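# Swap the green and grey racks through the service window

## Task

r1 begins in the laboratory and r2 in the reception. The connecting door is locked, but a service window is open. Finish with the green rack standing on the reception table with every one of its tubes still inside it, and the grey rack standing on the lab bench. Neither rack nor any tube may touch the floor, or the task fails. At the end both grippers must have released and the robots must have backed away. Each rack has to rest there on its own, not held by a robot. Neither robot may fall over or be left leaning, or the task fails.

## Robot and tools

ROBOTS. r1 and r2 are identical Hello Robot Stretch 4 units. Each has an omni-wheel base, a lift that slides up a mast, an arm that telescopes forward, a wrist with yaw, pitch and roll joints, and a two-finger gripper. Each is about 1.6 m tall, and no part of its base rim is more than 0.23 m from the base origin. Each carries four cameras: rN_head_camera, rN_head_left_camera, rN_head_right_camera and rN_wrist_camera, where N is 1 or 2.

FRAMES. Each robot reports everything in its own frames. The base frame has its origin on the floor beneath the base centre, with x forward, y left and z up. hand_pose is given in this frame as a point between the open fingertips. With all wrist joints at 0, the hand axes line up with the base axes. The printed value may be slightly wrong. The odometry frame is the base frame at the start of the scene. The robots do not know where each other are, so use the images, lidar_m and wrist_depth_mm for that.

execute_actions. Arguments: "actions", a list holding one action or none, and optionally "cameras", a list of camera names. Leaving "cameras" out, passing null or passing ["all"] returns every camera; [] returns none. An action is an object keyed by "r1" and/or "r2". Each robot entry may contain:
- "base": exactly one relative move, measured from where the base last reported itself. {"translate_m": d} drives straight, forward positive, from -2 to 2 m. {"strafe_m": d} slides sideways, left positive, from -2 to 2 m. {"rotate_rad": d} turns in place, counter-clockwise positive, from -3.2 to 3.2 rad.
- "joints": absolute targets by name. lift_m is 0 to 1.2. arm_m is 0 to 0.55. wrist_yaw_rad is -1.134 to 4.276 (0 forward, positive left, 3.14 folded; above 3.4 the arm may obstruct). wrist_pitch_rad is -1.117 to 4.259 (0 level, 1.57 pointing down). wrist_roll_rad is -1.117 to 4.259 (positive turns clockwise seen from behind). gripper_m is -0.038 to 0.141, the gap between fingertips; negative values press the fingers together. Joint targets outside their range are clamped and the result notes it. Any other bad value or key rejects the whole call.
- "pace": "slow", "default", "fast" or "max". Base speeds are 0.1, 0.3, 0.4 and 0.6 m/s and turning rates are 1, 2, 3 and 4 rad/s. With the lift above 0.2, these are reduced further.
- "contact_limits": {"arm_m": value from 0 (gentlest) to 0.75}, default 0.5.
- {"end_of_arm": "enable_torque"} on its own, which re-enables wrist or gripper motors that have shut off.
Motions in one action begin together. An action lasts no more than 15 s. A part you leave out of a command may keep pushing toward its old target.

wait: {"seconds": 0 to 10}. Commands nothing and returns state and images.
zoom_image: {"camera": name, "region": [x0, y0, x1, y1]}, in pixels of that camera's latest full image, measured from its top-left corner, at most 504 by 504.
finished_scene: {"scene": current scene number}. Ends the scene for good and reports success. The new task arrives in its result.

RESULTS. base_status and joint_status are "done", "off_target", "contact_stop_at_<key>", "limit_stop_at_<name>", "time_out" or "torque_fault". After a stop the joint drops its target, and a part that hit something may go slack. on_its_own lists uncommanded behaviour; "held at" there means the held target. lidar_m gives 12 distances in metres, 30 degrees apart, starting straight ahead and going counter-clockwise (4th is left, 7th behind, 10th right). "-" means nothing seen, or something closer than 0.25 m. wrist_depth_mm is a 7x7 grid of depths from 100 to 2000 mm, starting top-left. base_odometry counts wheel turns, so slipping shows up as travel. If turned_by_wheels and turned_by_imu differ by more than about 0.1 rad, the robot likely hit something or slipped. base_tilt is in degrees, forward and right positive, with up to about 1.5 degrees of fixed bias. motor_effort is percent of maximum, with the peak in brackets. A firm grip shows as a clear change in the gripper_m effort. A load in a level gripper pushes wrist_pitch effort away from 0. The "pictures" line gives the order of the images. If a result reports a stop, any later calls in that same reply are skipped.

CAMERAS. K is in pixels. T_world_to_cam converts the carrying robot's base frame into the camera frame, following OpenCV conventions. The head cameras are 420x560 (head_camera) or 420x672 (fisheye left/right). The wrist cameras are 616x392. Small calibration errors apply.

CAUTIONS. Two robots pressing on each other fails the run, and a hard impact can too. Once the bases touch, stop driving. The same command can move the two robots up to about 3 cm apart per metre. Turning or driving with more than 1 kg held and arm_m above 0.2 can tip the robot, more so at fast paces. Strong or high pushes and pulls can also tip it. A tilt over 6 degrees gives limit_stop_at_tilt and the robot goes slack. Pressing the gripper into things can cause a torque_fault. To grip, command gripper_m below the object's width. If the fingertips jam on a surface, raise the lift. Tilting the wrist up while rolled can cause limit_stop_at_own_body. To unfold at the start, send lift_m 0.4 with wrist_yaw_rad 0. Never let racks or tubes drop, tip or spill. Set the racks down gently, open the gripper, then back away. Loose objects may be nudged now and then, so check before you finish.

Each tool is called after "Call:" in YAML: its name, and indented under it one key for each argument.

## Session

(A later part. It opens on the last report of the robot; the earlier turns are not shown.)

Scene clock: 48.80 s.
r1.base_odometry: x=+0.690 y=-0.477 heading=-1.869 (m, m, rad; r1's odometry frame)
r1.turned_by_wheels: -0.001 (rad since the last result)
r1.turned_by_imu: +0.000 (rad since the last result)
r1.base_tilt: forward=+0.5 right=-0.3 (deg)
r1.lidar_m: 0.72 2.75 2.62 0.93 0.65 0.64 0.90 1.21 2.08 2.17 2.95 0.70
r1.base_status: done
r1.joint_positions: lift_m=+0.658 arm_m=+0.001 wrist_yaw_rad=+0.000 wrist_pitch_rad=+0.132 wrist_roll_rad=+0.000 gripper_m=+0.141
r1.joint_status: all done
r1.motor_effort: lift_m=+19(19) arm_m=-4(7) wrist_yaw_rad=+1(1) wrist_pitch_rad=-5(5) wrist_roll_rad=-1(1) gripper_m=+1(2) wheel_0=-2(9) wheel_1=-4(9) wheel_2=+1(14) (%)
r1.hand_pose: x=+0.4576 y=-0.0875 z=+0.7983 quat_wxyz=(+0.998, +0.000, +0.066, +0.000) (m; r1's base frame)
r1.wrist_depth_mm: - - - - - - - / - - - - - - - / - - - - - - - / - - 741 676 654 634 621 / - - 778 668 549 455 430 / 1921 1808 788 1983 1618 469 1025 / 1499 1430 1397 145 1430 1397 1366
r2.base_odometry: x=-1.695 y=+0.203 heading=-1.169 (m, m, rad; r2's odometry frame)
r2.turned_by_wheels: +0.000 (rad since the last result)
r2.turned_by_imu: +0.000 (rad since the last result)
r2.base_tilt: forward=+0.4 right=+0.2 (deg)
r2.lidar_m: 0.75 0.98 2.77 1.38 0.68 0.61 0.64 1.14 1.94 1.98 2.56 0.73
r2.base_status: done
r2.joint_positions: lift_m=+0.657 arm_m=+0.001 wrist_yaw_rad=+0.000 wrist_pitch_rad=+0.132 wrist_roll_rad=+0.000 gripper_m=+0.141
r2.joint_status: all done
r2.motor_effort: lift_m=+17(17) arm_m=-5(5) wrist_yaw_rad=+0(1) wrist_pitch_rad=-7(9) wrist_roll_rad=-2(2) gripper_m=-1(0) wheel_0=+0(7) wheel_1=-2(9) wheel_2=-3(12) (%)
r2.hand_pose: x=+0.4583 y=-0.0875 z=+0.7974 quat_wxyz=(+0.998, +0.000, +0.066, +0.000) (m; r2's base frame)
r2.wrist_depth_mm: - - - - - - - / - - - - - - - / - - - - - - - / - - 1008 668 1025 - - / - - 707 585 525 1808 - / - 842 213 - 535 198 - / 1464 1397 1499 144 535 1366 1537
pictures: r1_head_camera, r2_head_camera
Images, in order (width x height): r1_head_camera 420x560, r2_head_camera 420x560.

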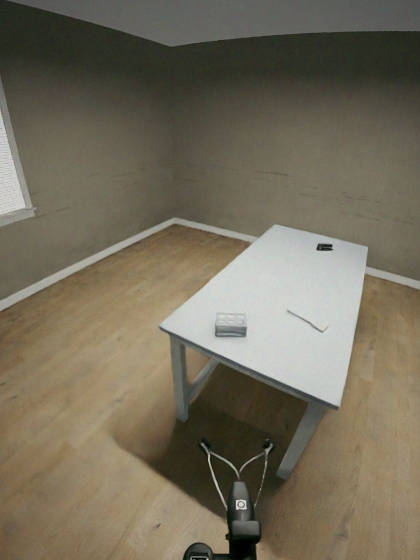

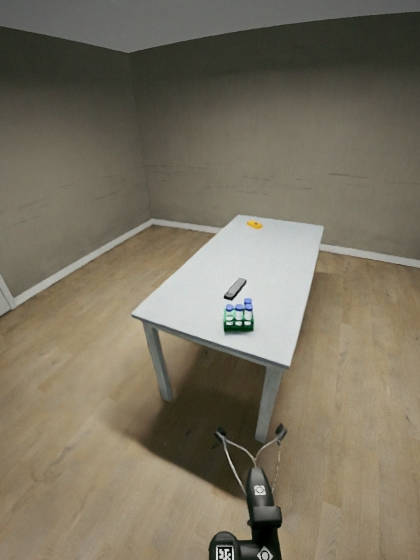

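Call:
finished_scene:
  scene: 2

The scene is finished: the task was done.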